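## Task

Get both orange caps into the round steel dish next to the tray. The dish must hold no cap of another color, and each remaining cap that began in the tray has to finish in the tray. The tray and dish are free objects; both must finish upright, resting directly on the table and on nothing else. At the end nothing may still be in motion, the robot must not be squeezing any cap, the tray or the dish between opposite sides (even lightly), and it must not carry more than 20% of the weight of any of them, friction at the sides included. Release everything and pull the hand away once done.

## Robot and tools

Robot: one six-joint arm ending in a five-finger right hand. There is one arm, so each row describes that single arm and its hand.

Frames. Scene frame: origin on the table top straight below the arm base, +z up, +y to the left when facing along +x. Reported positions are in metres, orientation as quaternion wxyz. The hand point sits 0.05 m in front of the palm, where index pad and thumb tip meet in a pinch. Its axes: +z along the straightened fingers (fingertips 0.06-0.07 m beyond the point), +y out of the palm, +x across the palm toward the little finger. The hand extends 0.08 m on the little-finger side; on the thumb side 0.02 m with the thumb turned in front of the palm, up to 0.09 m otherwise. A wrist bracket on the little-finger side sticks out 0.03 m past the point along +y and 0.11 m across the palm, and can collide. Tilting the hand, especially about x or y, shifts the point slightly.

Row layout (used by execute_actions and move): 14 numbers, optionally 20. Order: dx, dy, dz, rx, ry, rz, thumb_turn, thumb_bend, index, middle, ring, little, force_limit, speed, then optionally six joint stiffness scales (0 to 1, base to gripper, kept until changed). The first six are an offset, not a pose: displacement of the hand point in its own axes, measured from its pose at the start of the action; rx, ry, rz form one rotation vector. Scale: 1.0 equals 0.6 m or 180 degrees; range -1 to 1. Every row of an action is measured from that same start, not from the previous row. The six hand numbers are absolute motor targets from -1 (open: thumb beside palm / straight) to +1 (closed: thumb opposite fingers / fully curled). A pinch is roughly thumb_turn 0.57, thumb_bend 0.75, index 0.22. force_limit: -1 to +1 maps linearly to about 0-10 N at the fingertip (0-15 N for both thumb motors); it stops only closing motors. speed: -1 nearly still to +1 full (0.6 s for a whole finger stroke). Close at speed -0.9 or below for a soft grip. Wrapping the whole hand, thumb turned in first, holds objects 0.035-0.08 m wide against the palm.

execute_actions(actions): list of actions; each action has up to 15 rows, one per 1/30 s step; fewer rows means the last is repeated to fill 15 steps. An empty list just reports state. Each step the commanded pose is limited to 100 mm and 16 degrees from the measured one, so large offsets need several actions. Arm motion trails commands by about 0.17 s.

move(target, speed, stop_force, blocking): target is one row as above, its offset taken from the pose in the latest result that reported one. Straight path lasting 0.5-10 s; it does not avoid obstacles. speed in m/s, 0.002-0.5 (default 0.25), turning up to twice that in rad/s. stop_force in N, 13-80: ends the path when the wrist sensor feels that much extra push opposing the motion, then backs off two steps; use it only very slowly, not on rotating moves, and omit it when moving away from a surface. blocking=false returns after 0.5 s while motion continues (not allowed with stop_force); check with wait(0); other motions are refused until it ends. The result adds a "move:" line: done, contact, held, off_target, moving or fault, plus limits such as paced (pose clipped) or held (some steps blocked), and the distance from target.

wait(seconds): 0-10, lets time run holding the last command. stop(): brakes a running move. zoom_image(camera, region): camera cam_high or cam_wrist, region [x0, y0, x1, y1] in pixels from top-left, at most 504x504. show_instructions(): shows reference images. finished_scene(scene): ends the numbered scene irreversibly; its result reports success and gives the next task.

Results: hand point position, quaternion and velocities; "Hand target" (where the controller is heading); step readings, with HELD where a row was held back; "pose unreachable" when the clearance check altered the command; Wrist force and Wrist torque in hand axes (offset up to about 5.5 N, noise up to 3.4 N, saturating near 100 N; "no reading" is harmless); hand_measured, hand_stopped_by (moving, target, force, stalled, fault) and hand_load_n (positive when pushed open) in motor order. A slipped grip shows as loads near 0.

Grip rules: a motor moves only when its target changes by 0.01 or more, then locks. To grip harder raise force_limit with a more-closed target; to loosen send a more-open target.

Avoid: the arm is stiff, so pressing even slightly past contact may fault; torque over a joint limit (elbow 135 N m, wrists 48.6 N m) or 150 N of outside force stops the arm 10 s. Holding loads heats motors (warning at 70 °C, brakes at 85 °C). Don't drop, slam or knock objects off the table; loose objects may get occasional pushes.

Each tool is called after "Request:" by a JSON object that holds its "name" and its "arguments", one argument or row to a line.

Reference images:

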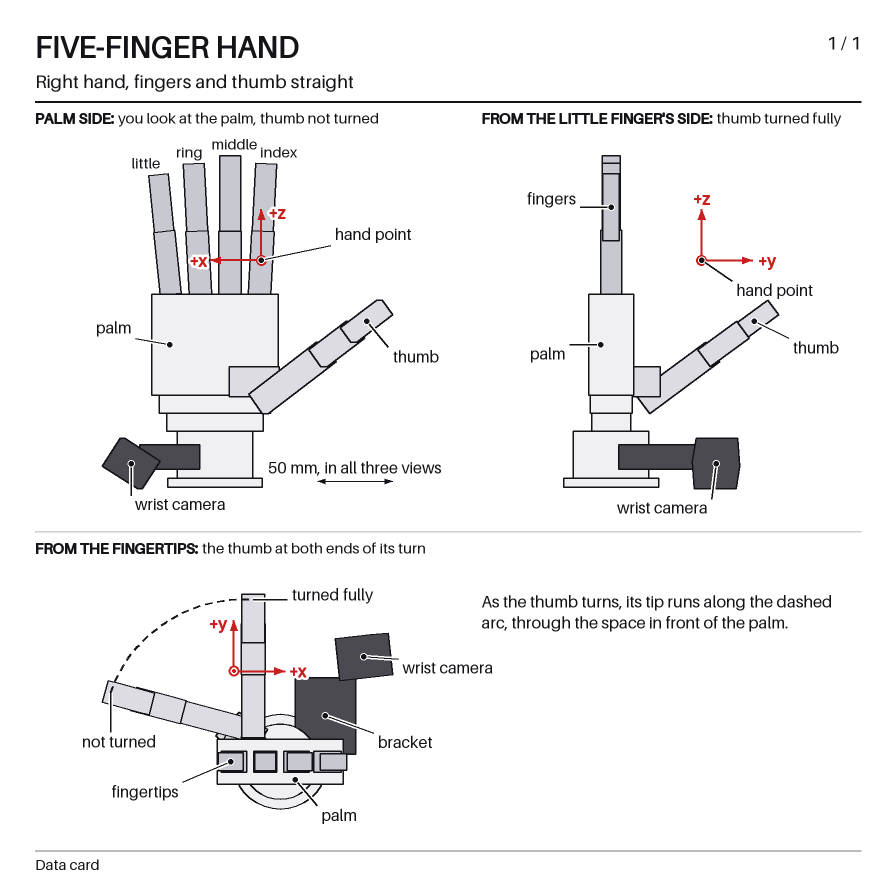

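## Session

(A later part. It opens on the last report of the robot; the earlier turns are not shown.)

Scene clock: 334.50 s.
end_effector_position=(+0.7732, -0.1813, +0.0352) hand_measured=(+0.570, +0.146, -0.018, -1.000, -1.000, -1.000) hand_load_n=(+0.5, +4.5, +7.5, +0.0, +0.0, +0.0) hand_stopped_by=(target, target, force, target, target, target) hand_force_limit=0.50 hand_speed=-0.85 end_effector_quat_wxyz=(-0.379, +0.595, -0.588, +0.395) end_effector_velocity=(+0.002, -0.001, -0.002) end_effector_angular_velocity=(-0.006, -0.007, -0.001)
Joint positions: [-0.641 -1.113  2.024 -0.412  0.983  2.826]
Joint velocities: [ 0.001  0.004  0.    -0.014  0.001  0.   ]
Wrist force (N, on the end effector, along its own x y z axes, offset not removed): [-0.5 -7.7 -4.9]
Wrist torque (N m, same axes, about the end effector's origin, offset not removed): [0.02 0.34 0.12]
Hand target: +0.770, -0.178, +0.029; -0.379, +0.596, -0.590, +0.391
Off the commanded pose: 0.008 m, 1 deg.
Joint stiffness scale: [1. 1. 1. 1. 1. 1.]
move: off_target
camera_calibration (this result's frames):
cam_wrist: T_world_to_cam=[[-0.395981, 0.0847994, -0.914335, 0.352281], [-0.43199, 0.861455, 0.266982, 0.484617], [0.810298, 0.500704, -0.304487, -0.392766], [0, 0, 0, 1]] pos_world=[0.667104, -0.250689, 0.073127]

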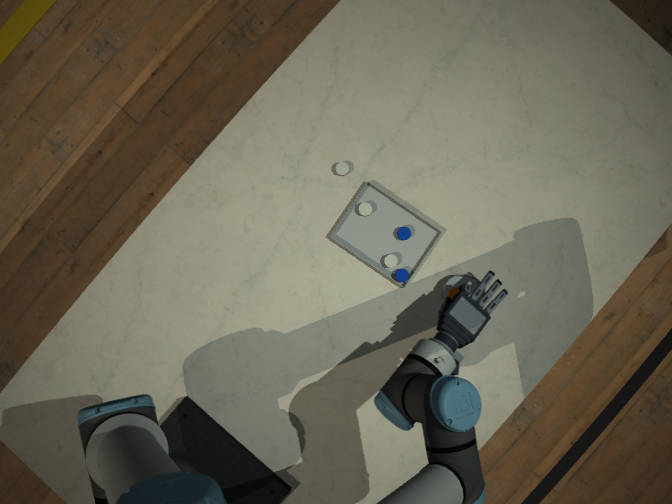

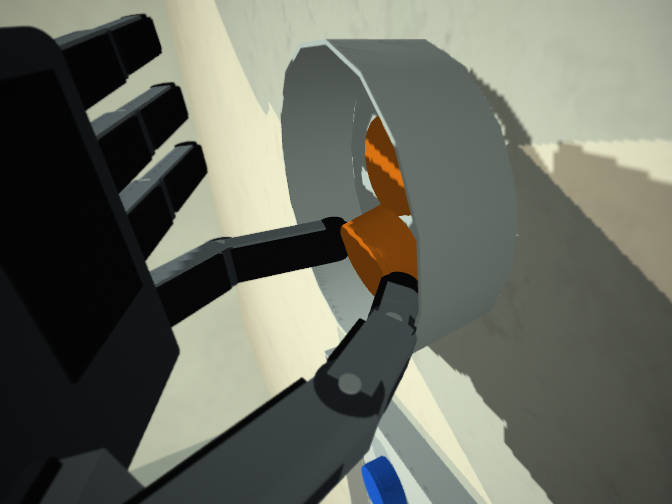

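Request:
{"name": "move", "arguments": {
  "target": [-0.010, 0.0, 0.0, 0, 0, 0, 0.57, 0.15, 0.45, -1, -1, -1, 0.5, -0.85],
  "speed": 0.015
}}

Scene clock: 339.33 s.
end_effector_position=(+0.7745, -0.1780, +0.0355) hand_measured=(+0.570, +0.146, -0.018, -1.000, -1.000, -1.000) hand_load_n=(-0.5, +5.5, +7.0, +0.0, +0.0, +0.0) hand_stopped_by=(target, target, force, target, target, target) hand_force_limit=0.50 hand_speed=-0.85 end_effector_quat_wxyz=(-0.379, +0.596, -0.587, +0.396) end_effector_velocity=(-0.000, +0.001, -0.001) end_effector_angular_velocity=(+0.000, +0.001, -0.002)
Joint positions: [-0.634 -1.114  2.026 -0.416  0.989  2.829]
Joint velocities: [ 0.002 -0.     0.002 -0.002  0.004  0.002]
Wrist force (N, on the end effector, along its own x y z axes, offset not removed): [0.0 0.1 2.0]
Wrist torque (N m, same axes, about the end effector's origin, offset not removed): [0.38 0.32 0.15]
Hand target: +0.773, -0.175, +0.035; -0.379, +0.595, -0.588, +0.395
Off the commanded pose: 0.003 m, 0 deg.
Joint stiffness scale: [1. 1. 1. 1. 1. 1.]
move: done
camera_calibration (this result's frames):
cam_wrist: T_world_to_cam=[[-0.394731, 0.0832564, -0.915017, 0.351559], [-0.432272, 0.861954, 0.264907, 0.482554], [0.810758, 0.500103, -0.30425, -0.395889], [0, 0, 0, 1]] pos_world=[0.668336, -0.247224, 0.0734009]

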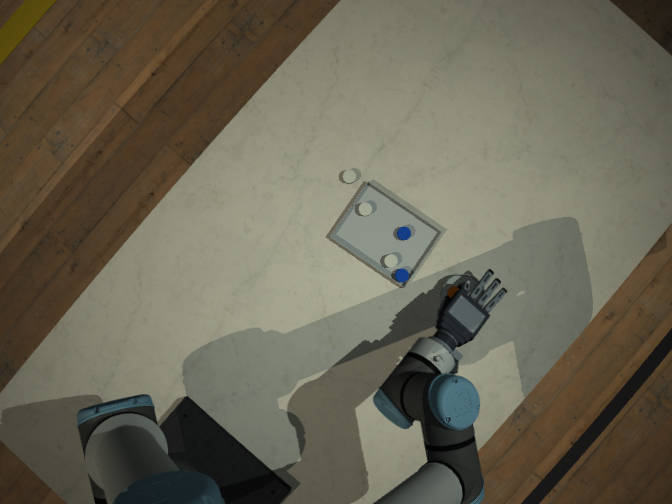

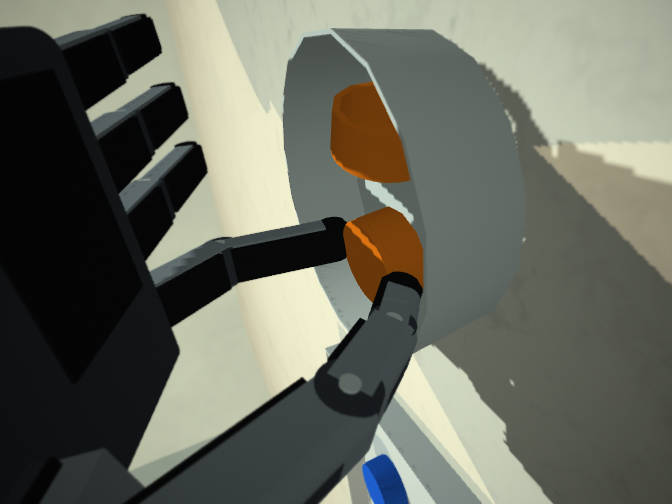

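Request:
{"name": "wait", "arguments": {
  "seconds": 1.0
}}

Scene clock: 343.30 s.
end_effector_position=(+0.7745, -0.1781, +0.0356) hand_measured=(+0.570, +0.146, -0.018, -1.000, -1.000, -1.000) hand_load_n=(-0.5, +5.5, +7.0, +0.0, +0.0, +0.0) hand_stopped_by=(target, target, force, target, target, target) hand_force_limit=0.50 hand_speed=-0.85 end_effector_quat_wxyz=(-0.379, +0.595, -0.587, +0.396) end_effector_velocity=(+0.000, +0.000, +0.000) end_effector_angular_velocity=(-0.001, -0.001, +0.000)
Joint positions: [-0.634 -1.114  2.026 -0.417  0.99   2.83 ]
Joint velocities: [ 0.001 -0.    -0.    -0.001  0.     0.   ]
Wrist force (N, on the end effector, along its own x y z axes, offset not removed): [-0.7 -1.2 0.8]
Wrist torque (N m, same axes, about the end effector's origin, offset not removed): [0.02 0.17 -0.05]
Hand target: +0.773, -0.175, +0.035; -0.379, +0.595, -0.588, +0.395
Off the commanded pose: 0.003 m, 0 deg.
Joint stiffness scale: [1. 1. 1. 1. 1. 1.]
wait: 1.00 s; at rest from the start
camera_calibration (this result's frames):
cam_wrist: T_world_to_cam=[[-0.394637, 0.0834563, -0.915039, 0.351575], [-0.431839, 0.86218, 0.264879, 0.48234], [0.811034, 0.499681, -0.304209, -0.396128], [0, 0, 0, 1]] pos_world=[0.668311, -0.247268, 0.0734382]

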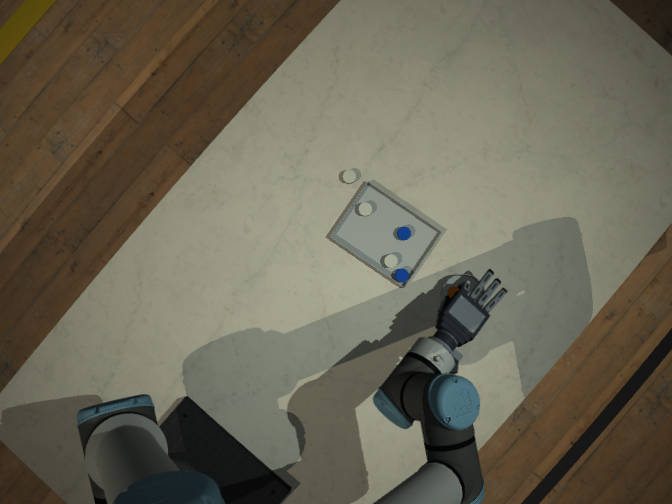

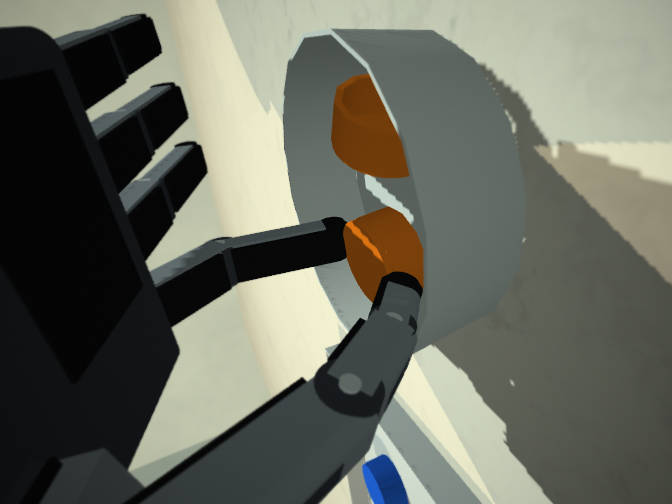

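Request:
{"name": "move", "arguments": {
  "target": [0.008, 0.0125, -0.0003, 0, 0, 0, 0.57, 0.15, 0.45, -1, -1, -1, 0.5, -0.85],
  "speed": 0.015
}}

Scene clock: 349.37 s.
end_effector_position=(+0.7744, -0.1829, +0.0336) hand_measured=(+0.570, +0.146, -0.018, -1.000, -1.000, -1.000) hand_load_n=(+0.5, +5.0, +7.5, +0.0, +0.0, +0.0) hand_stopped_by=(target, target, force, target, target, target) hand_force_limit=0.50 hand_speed=-0.85 end_effector_quat_wxyz=(-0.380, +0.595, -0.586, +0.398) end_effector_velocity=(+0.000, -0.003, -0.001) end_effector_angular_velocity=(-0.005, -0.005, +0.002)
Joint positions: [-0.642 -1.11   2.026 -0.425  0.982  2.826]
Joint velocities: [-0.004  0.002  0.    -0.006 -0.005 -0.004]
Wrist force (N, on the end effector, along its own x y z axes, offset not removed): [-2.7 -6.3 -3.2]
Wrist torque (N m, same axes, about the end effector's origin, offset not removed): [-0.16 0.62 0.02]
Hand target: +0.771, -0.183, +0.029; -0.379, +0.595, -0.587, +0.396
Off the commanded pose: 0.006 m, 0 deg.
Joint stiffness scale: [1. 1. 1. 1. 1. 1.]
move: off_target
camera_calibration (this result's frames):
cam_wrist: T_world_to_cam=[[-0.390072, 0.0807101, -0.91724, 0.346133], [-0.434012, 0.862436, 0.260458, 0.488899], [0.812082, 0.499691, -0.301382, -0.395123], [0, 0, 0, 1]] pos_world=[0.668077, -0.252141, 0.0710661]

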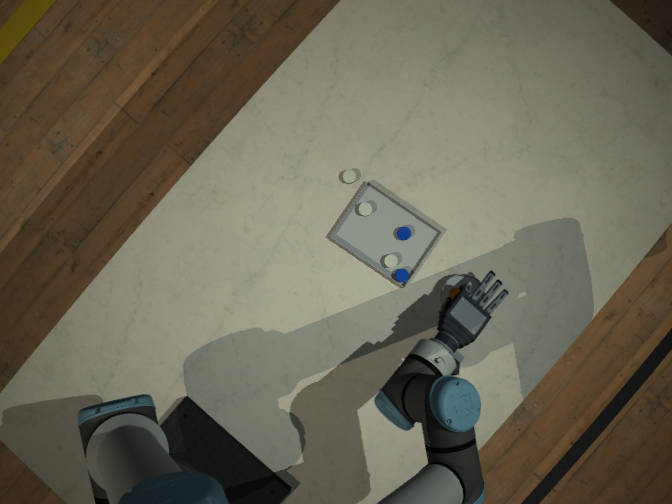

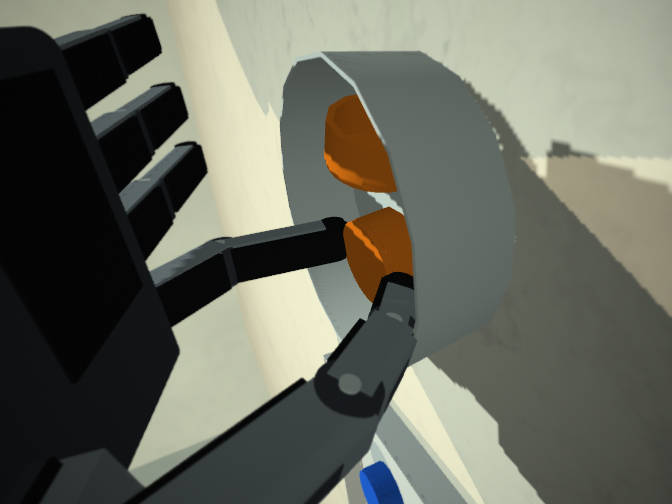

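Request:
{"name": "execute_actions", "arguments": {
  "actions": [
    [[0,0,0,0,0,0,0.57,0.15,-0.3,-1,-1,-1,0,-0.3]],
    [[0,0,0,0,0,0,0.57,0.15,-0.3,-1,-1,-1,0,-0.3]]
  ]
}}

Request:
{"name": "move", "arguments": {
  "target": [0.0, -0.1057, -0.0493, 0, 0, 0, 0.57, 0.15, -0.45, -1, -1, -1, 0, 0.5],
  "speed": 0.08
}}

Scene clock: 352.60 s.
end_effector_position=(+0.7745, -0.1830, +0.0335) hand_measured=(+0.570, +0.150, -0.300, -1.000, -1.000, -1.000) hand_load_n=(+0.0, +0.0, +0.0, +0.0, +0.0, +0.0) hand_stopped_by=(target, target, target, target, target, target) hand_force_limit=0.00 hand_speed=-0.30 end_effector_quat_wxyz=(-0.380, +0.595, -0.585, +0.398) end_effector_velocity=(-0.000, +0.001, -0.000) end_effector_angular_velocity=(+0.000, +0.001, +0.000)
Joint positions: [-0.642 -1.11   2.026 -0.426  0.981  2.826]
Joint velocities: [ 0.001  0.     0.     0.001  0.001 -0.   ]
Wrist force (N, on the end effector, along its own x y z axes, offset not removed): [-1.7 -5.8 -0.1]
Wrist torque (N m, same axes, about the end effector's origin, offset not removed): [-0.44 0.51 -0.20]
Hand target: +0.774, -0.183, +0.034; -0.380, +0.595, -0.585, +0.398
Off the commanded pose: 0.000 m, 0 deg.
Joint stiffness scale: [1. 1. 1. 1. 1. 1.]
Step readings (end_effector_position; steps 1 to 15: 1st action; 16 to 30: 2nd action):
0: (+0.7745, -0.1830, +0.0335)
1: (+0.7745, -0.1830, +0.0335)
2: (+0.7745, -0.1830, +0.0335)
4: (+0.7745, -0.1830, +0.0335)
8: (+0.7745, -0.1830, +0.0335)
15: (+0.7745, -0.1830, +0.0335)
16: (+0.7745, -0.1830, +0.0335)
17: (+0.7745, -0.1830, +0.0335)
19: (+0.7745, -0.1830, +0.0335)
23: (+0.7745, -0.1830, +0.0335)
30: end_effector_position above
camera_calibration (this result's frames):
cam_wrist: T_world_to_cam=[[-0.389587, 0.0800932, -0.9175, 0.345636], [-0.434815, 0.8622, 0.259896, 0.489605], [0.811885, 0.500196, -0.301077, -0.394936], [0, 0, 0, 1]] pos_world=[0.668186, -0.252276, 0.0709689]

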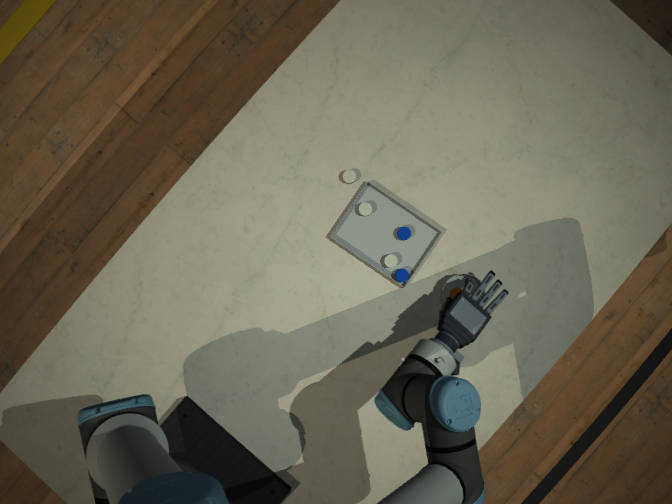

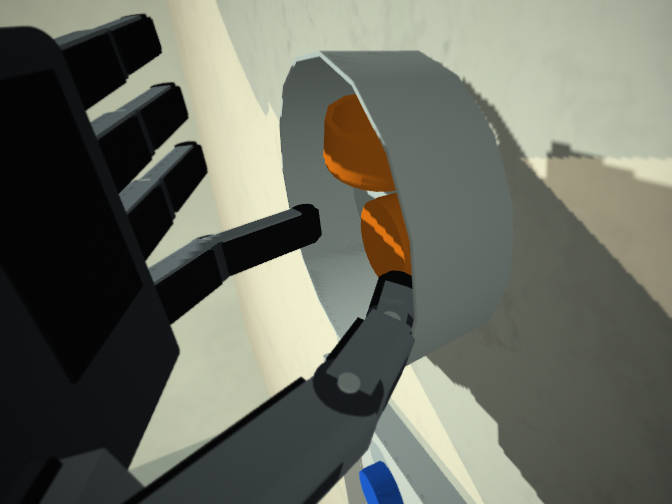

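Scene clock: 353.97 s.
end_effector_position=(+0.7714, -0.1802, +0.1022) hand_measured=(+0.570, +0.150, -0.450, -1.000, -1.000, -1.000) hand_load_n=(+0.0, +0.0, +0.0, +0.0, +0.0, +0.0) hand_stopped_by=(target, target, target, target, target, target) hand_force_limit=0.00 hand_speed=0.50 end_effector_quat_wxyz=(-0.380, +0.595, -0.585, +0.398) end_effector_velocity=(-0.003, +0.001, -0.002) end_effector_angular_velocity=(+0.007, +0.011, -0.001)
Joint positions: [-0.642 -1.208  2.005 -0.306  0.981  2.826]
Joint velocities: [-0.001  0.     0.     0.013  0.    -0.001]
Wrist force (N, on the end effector, along its own x y z axes, offset not removed): [2.6 2.8 -1.3]
Wrist torque (N m, same axes, about the end effector's origin, offset not removed): [0.81 -0.11 0.26]
Hand target: +0.772, -0.181, +0.103; -0.380, +0.595, -0.585, +0.398
Off the commanded pose: 0.002 m, 0 deg.
Joint stiffness scale: [1. 1. 1. 1. 1. 1.]
move: done
camera_calibration (this result's frames):
cam_wrist: T_world_to_cam=[[-0.389847, 0.0802963, -0.917372, 0.407508], [-0.43474, 0.862144, 0.26021, 0.467935], [0.811801, 0.500261, -0.301196, -0.373065], [0, 0, 0, 1]] pos_world=[0.66515, -0.249519, 0.139709]

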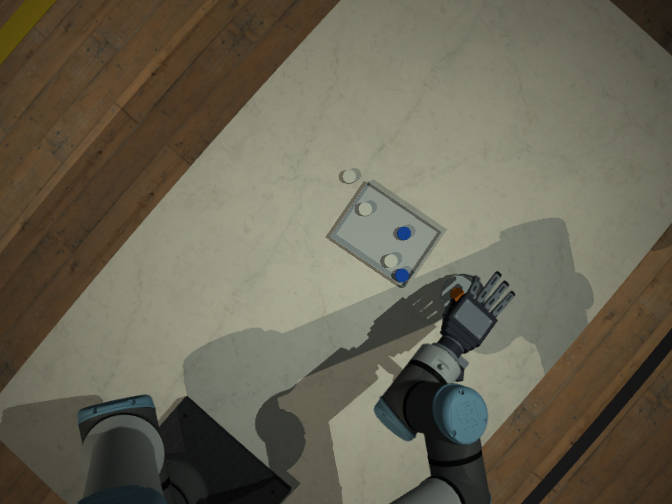

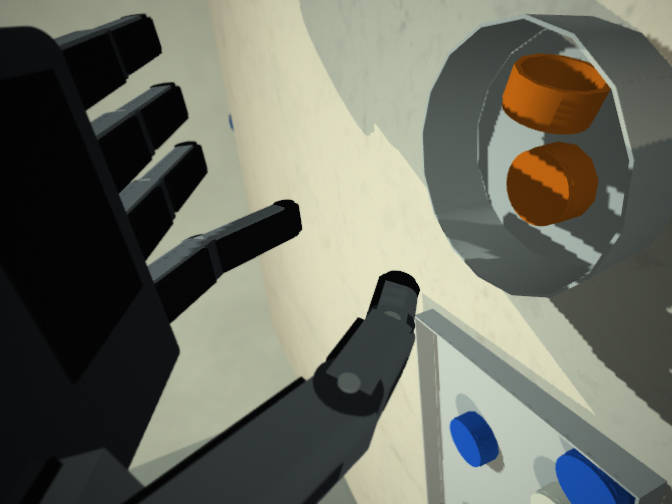

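Request:
{"name": "move", "arguments": {
  "target": [0.15, -0.12, -0.15, 0, 0, 0, -1, -1, -1, -1, -1, -1, 0, 0.5],
  "speed": 0.2
}}

Request:
{"name": "zoom_image", "arguments": {
  "camera": "cam_high",
  "region": [300, 150, 520, 330]
}}

Scene clock: 360.87 s.
end_effector_position=(+0.7165, -0.2643, +0.2049) hand_measured=(-1.000, -1.000, -1.000, -1.000, -1.000, -1.000) hand_load_n=(+0.0, +0.0, +0.0, +0.0, +0.0, +0.0) hand_stopped_by=(target, target, target, target, target, target) hand_force_limit=0.00 hand_speed=0.50 end_effector_quat_wxyz=(-0.381, +0.595, -0.586, +0.397) end_effector_velocity=(-0.002, -0.001, +0.000) end_effector_angular_velocity=(+0.003, +0.004, +0.001)
Joint positions: [-0.822 -1.33   1.952 -0.057  0.824  2.711]
Joint velocities: [-0.005  0.    -0.001  0.009 -0.004 -0.005]
Wrist force (N, on the end effector, along its own x y z axes, offset not removed): [2.1 2.3 0.0]
Wrist torque (N m, same axes, about the end effector's origin, offset not removed): [0.67 -0.03 0.25]
Hand target: +0.717, -0.267, +0.206; -0.380, +0.595, -0.585, +0.398
Off the commanded pose: 0.003 m, 0 deg.
Joint stiffness scale: [1. 1. 1. 1. 1. 1.]
move: done
camera_calibration (this result's frames):
cam_wrist: T_world_to_cam=[[-0.390837, 0.0821784, -0.916784, 0.488102], [-0.434733, 0.861438, 0.26255, 0.489144], [0.811328, 0.501171, -0.300956, -0.254971], [0, 0, 0, 1]] pos_world=[0.61028, -0.333694, 0.242325]

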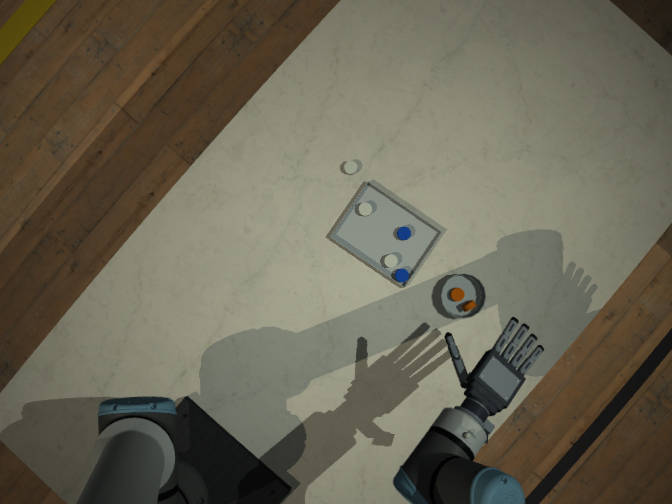

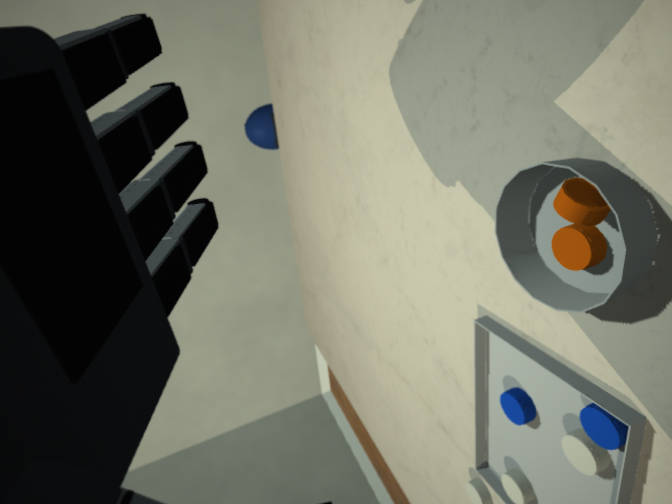

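Region (300, 150, 520, 330) of cam_high's 672x504 image, scaled by 2.291, with more detail than that image has; it fills the top 412 rows of this view, and the rest is white.

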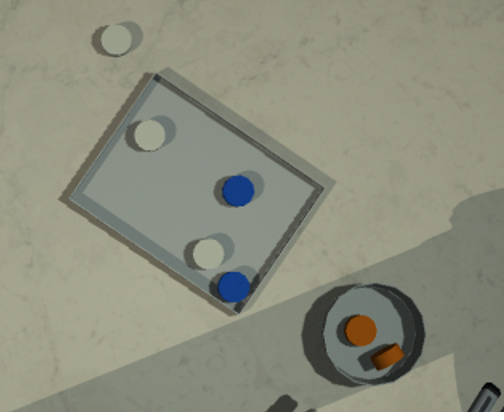

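Request:
{"name": "wait", "arguments": {
  "seconds": 1.0
}}

Request:
{"name": "zoom_image", "arguments": {
  "camera": "cam_high",
  "region": [300, 150, 520, 330]
}}

Scene clock: 364.97 s.
end_effector_position=(+0.7163, -0.2645, +0.2050) hand_measured=(-1.000, -1.000, -1.000, -1.000, -1.000, -1.000) hand_load_n=(+0.0, +0.0, +0.0, +0.0, +0.0, +0.0) hand_stopped_by=(target, target, target, target, target, target) hand_force_limit=0.00 hand_speed=0.50 end_effector_quat_wxyz=(-0.381, +0.595, -0.586, +0.397) end_effector_velocity=(-0.000, -0.001, +0.000) end_effector_angular_velocity=(-0.001, -0.001, -0.000)
Joint positions: [-0.823 -1.33   1.951 -0.056  0.824  2.71 ]
Joint velocities: [-0.001 -0.     0.    -0.001 -0.    -0.001]
Wrist force (N, on the end effector, along its own x y z axes, offset not removed): [3.1 -1.6 0.5]
Wrist torque (N m, same axes, about the end effector's origin, offset not removed): [-0.02 -0.39 0.15]
Hand target: +0.717, -0.267, +0.206; -0.380, +0.595, -0.585, +0.398
Off the commanded pose: 0.003 m, 0 deg.
Joint stiffness scale: [1. 1. 1. 1. 1. 1.]
wait: 1.00 s; at rest from the start
camera_calibration (this result's frames):
cam_wrist: T_world_to_cam=[[-0.391232, 0.0822077, -0.916613, 0.488433], [-0.434823, 0.861304, 0.26284, 0.489179], [0.81109, 0.501396, -0.301224, -0.254347], [0, 0, 0, 1]] pos_world=[0.610096, -0.333956, 0.242513]

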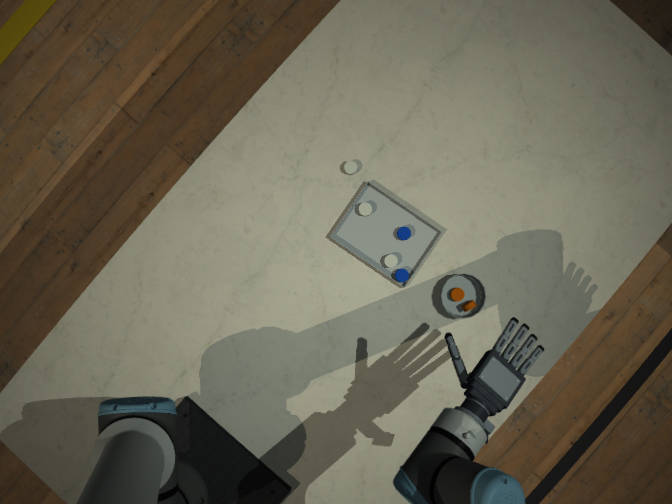

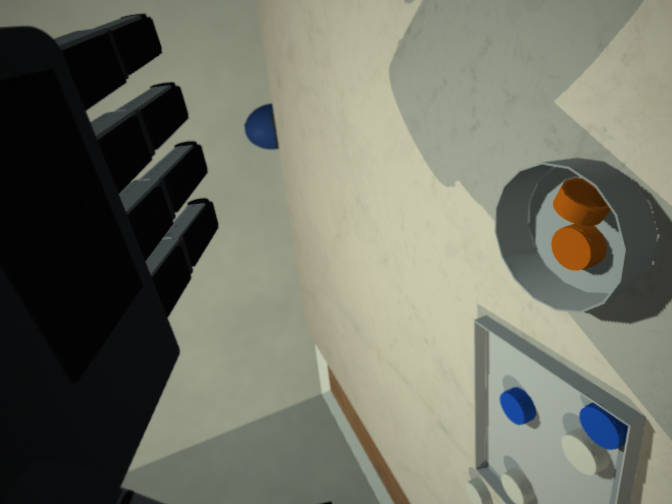

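Region (300, 150, 520, 330) of cam_high's 672x504 image, scaled by 2.291, with more detail than that image has; it fills the top 412 rows of this view, and the rest is white.

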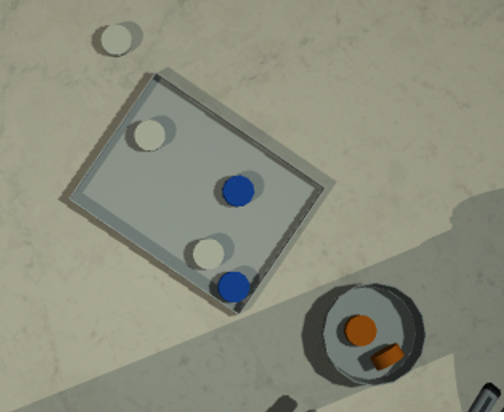

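Everything is still. Finishing scene 1.

Request:
{"name": "finished_scene", "arguments": {
  "scene": 1
}}

The scene is finished: the task was done.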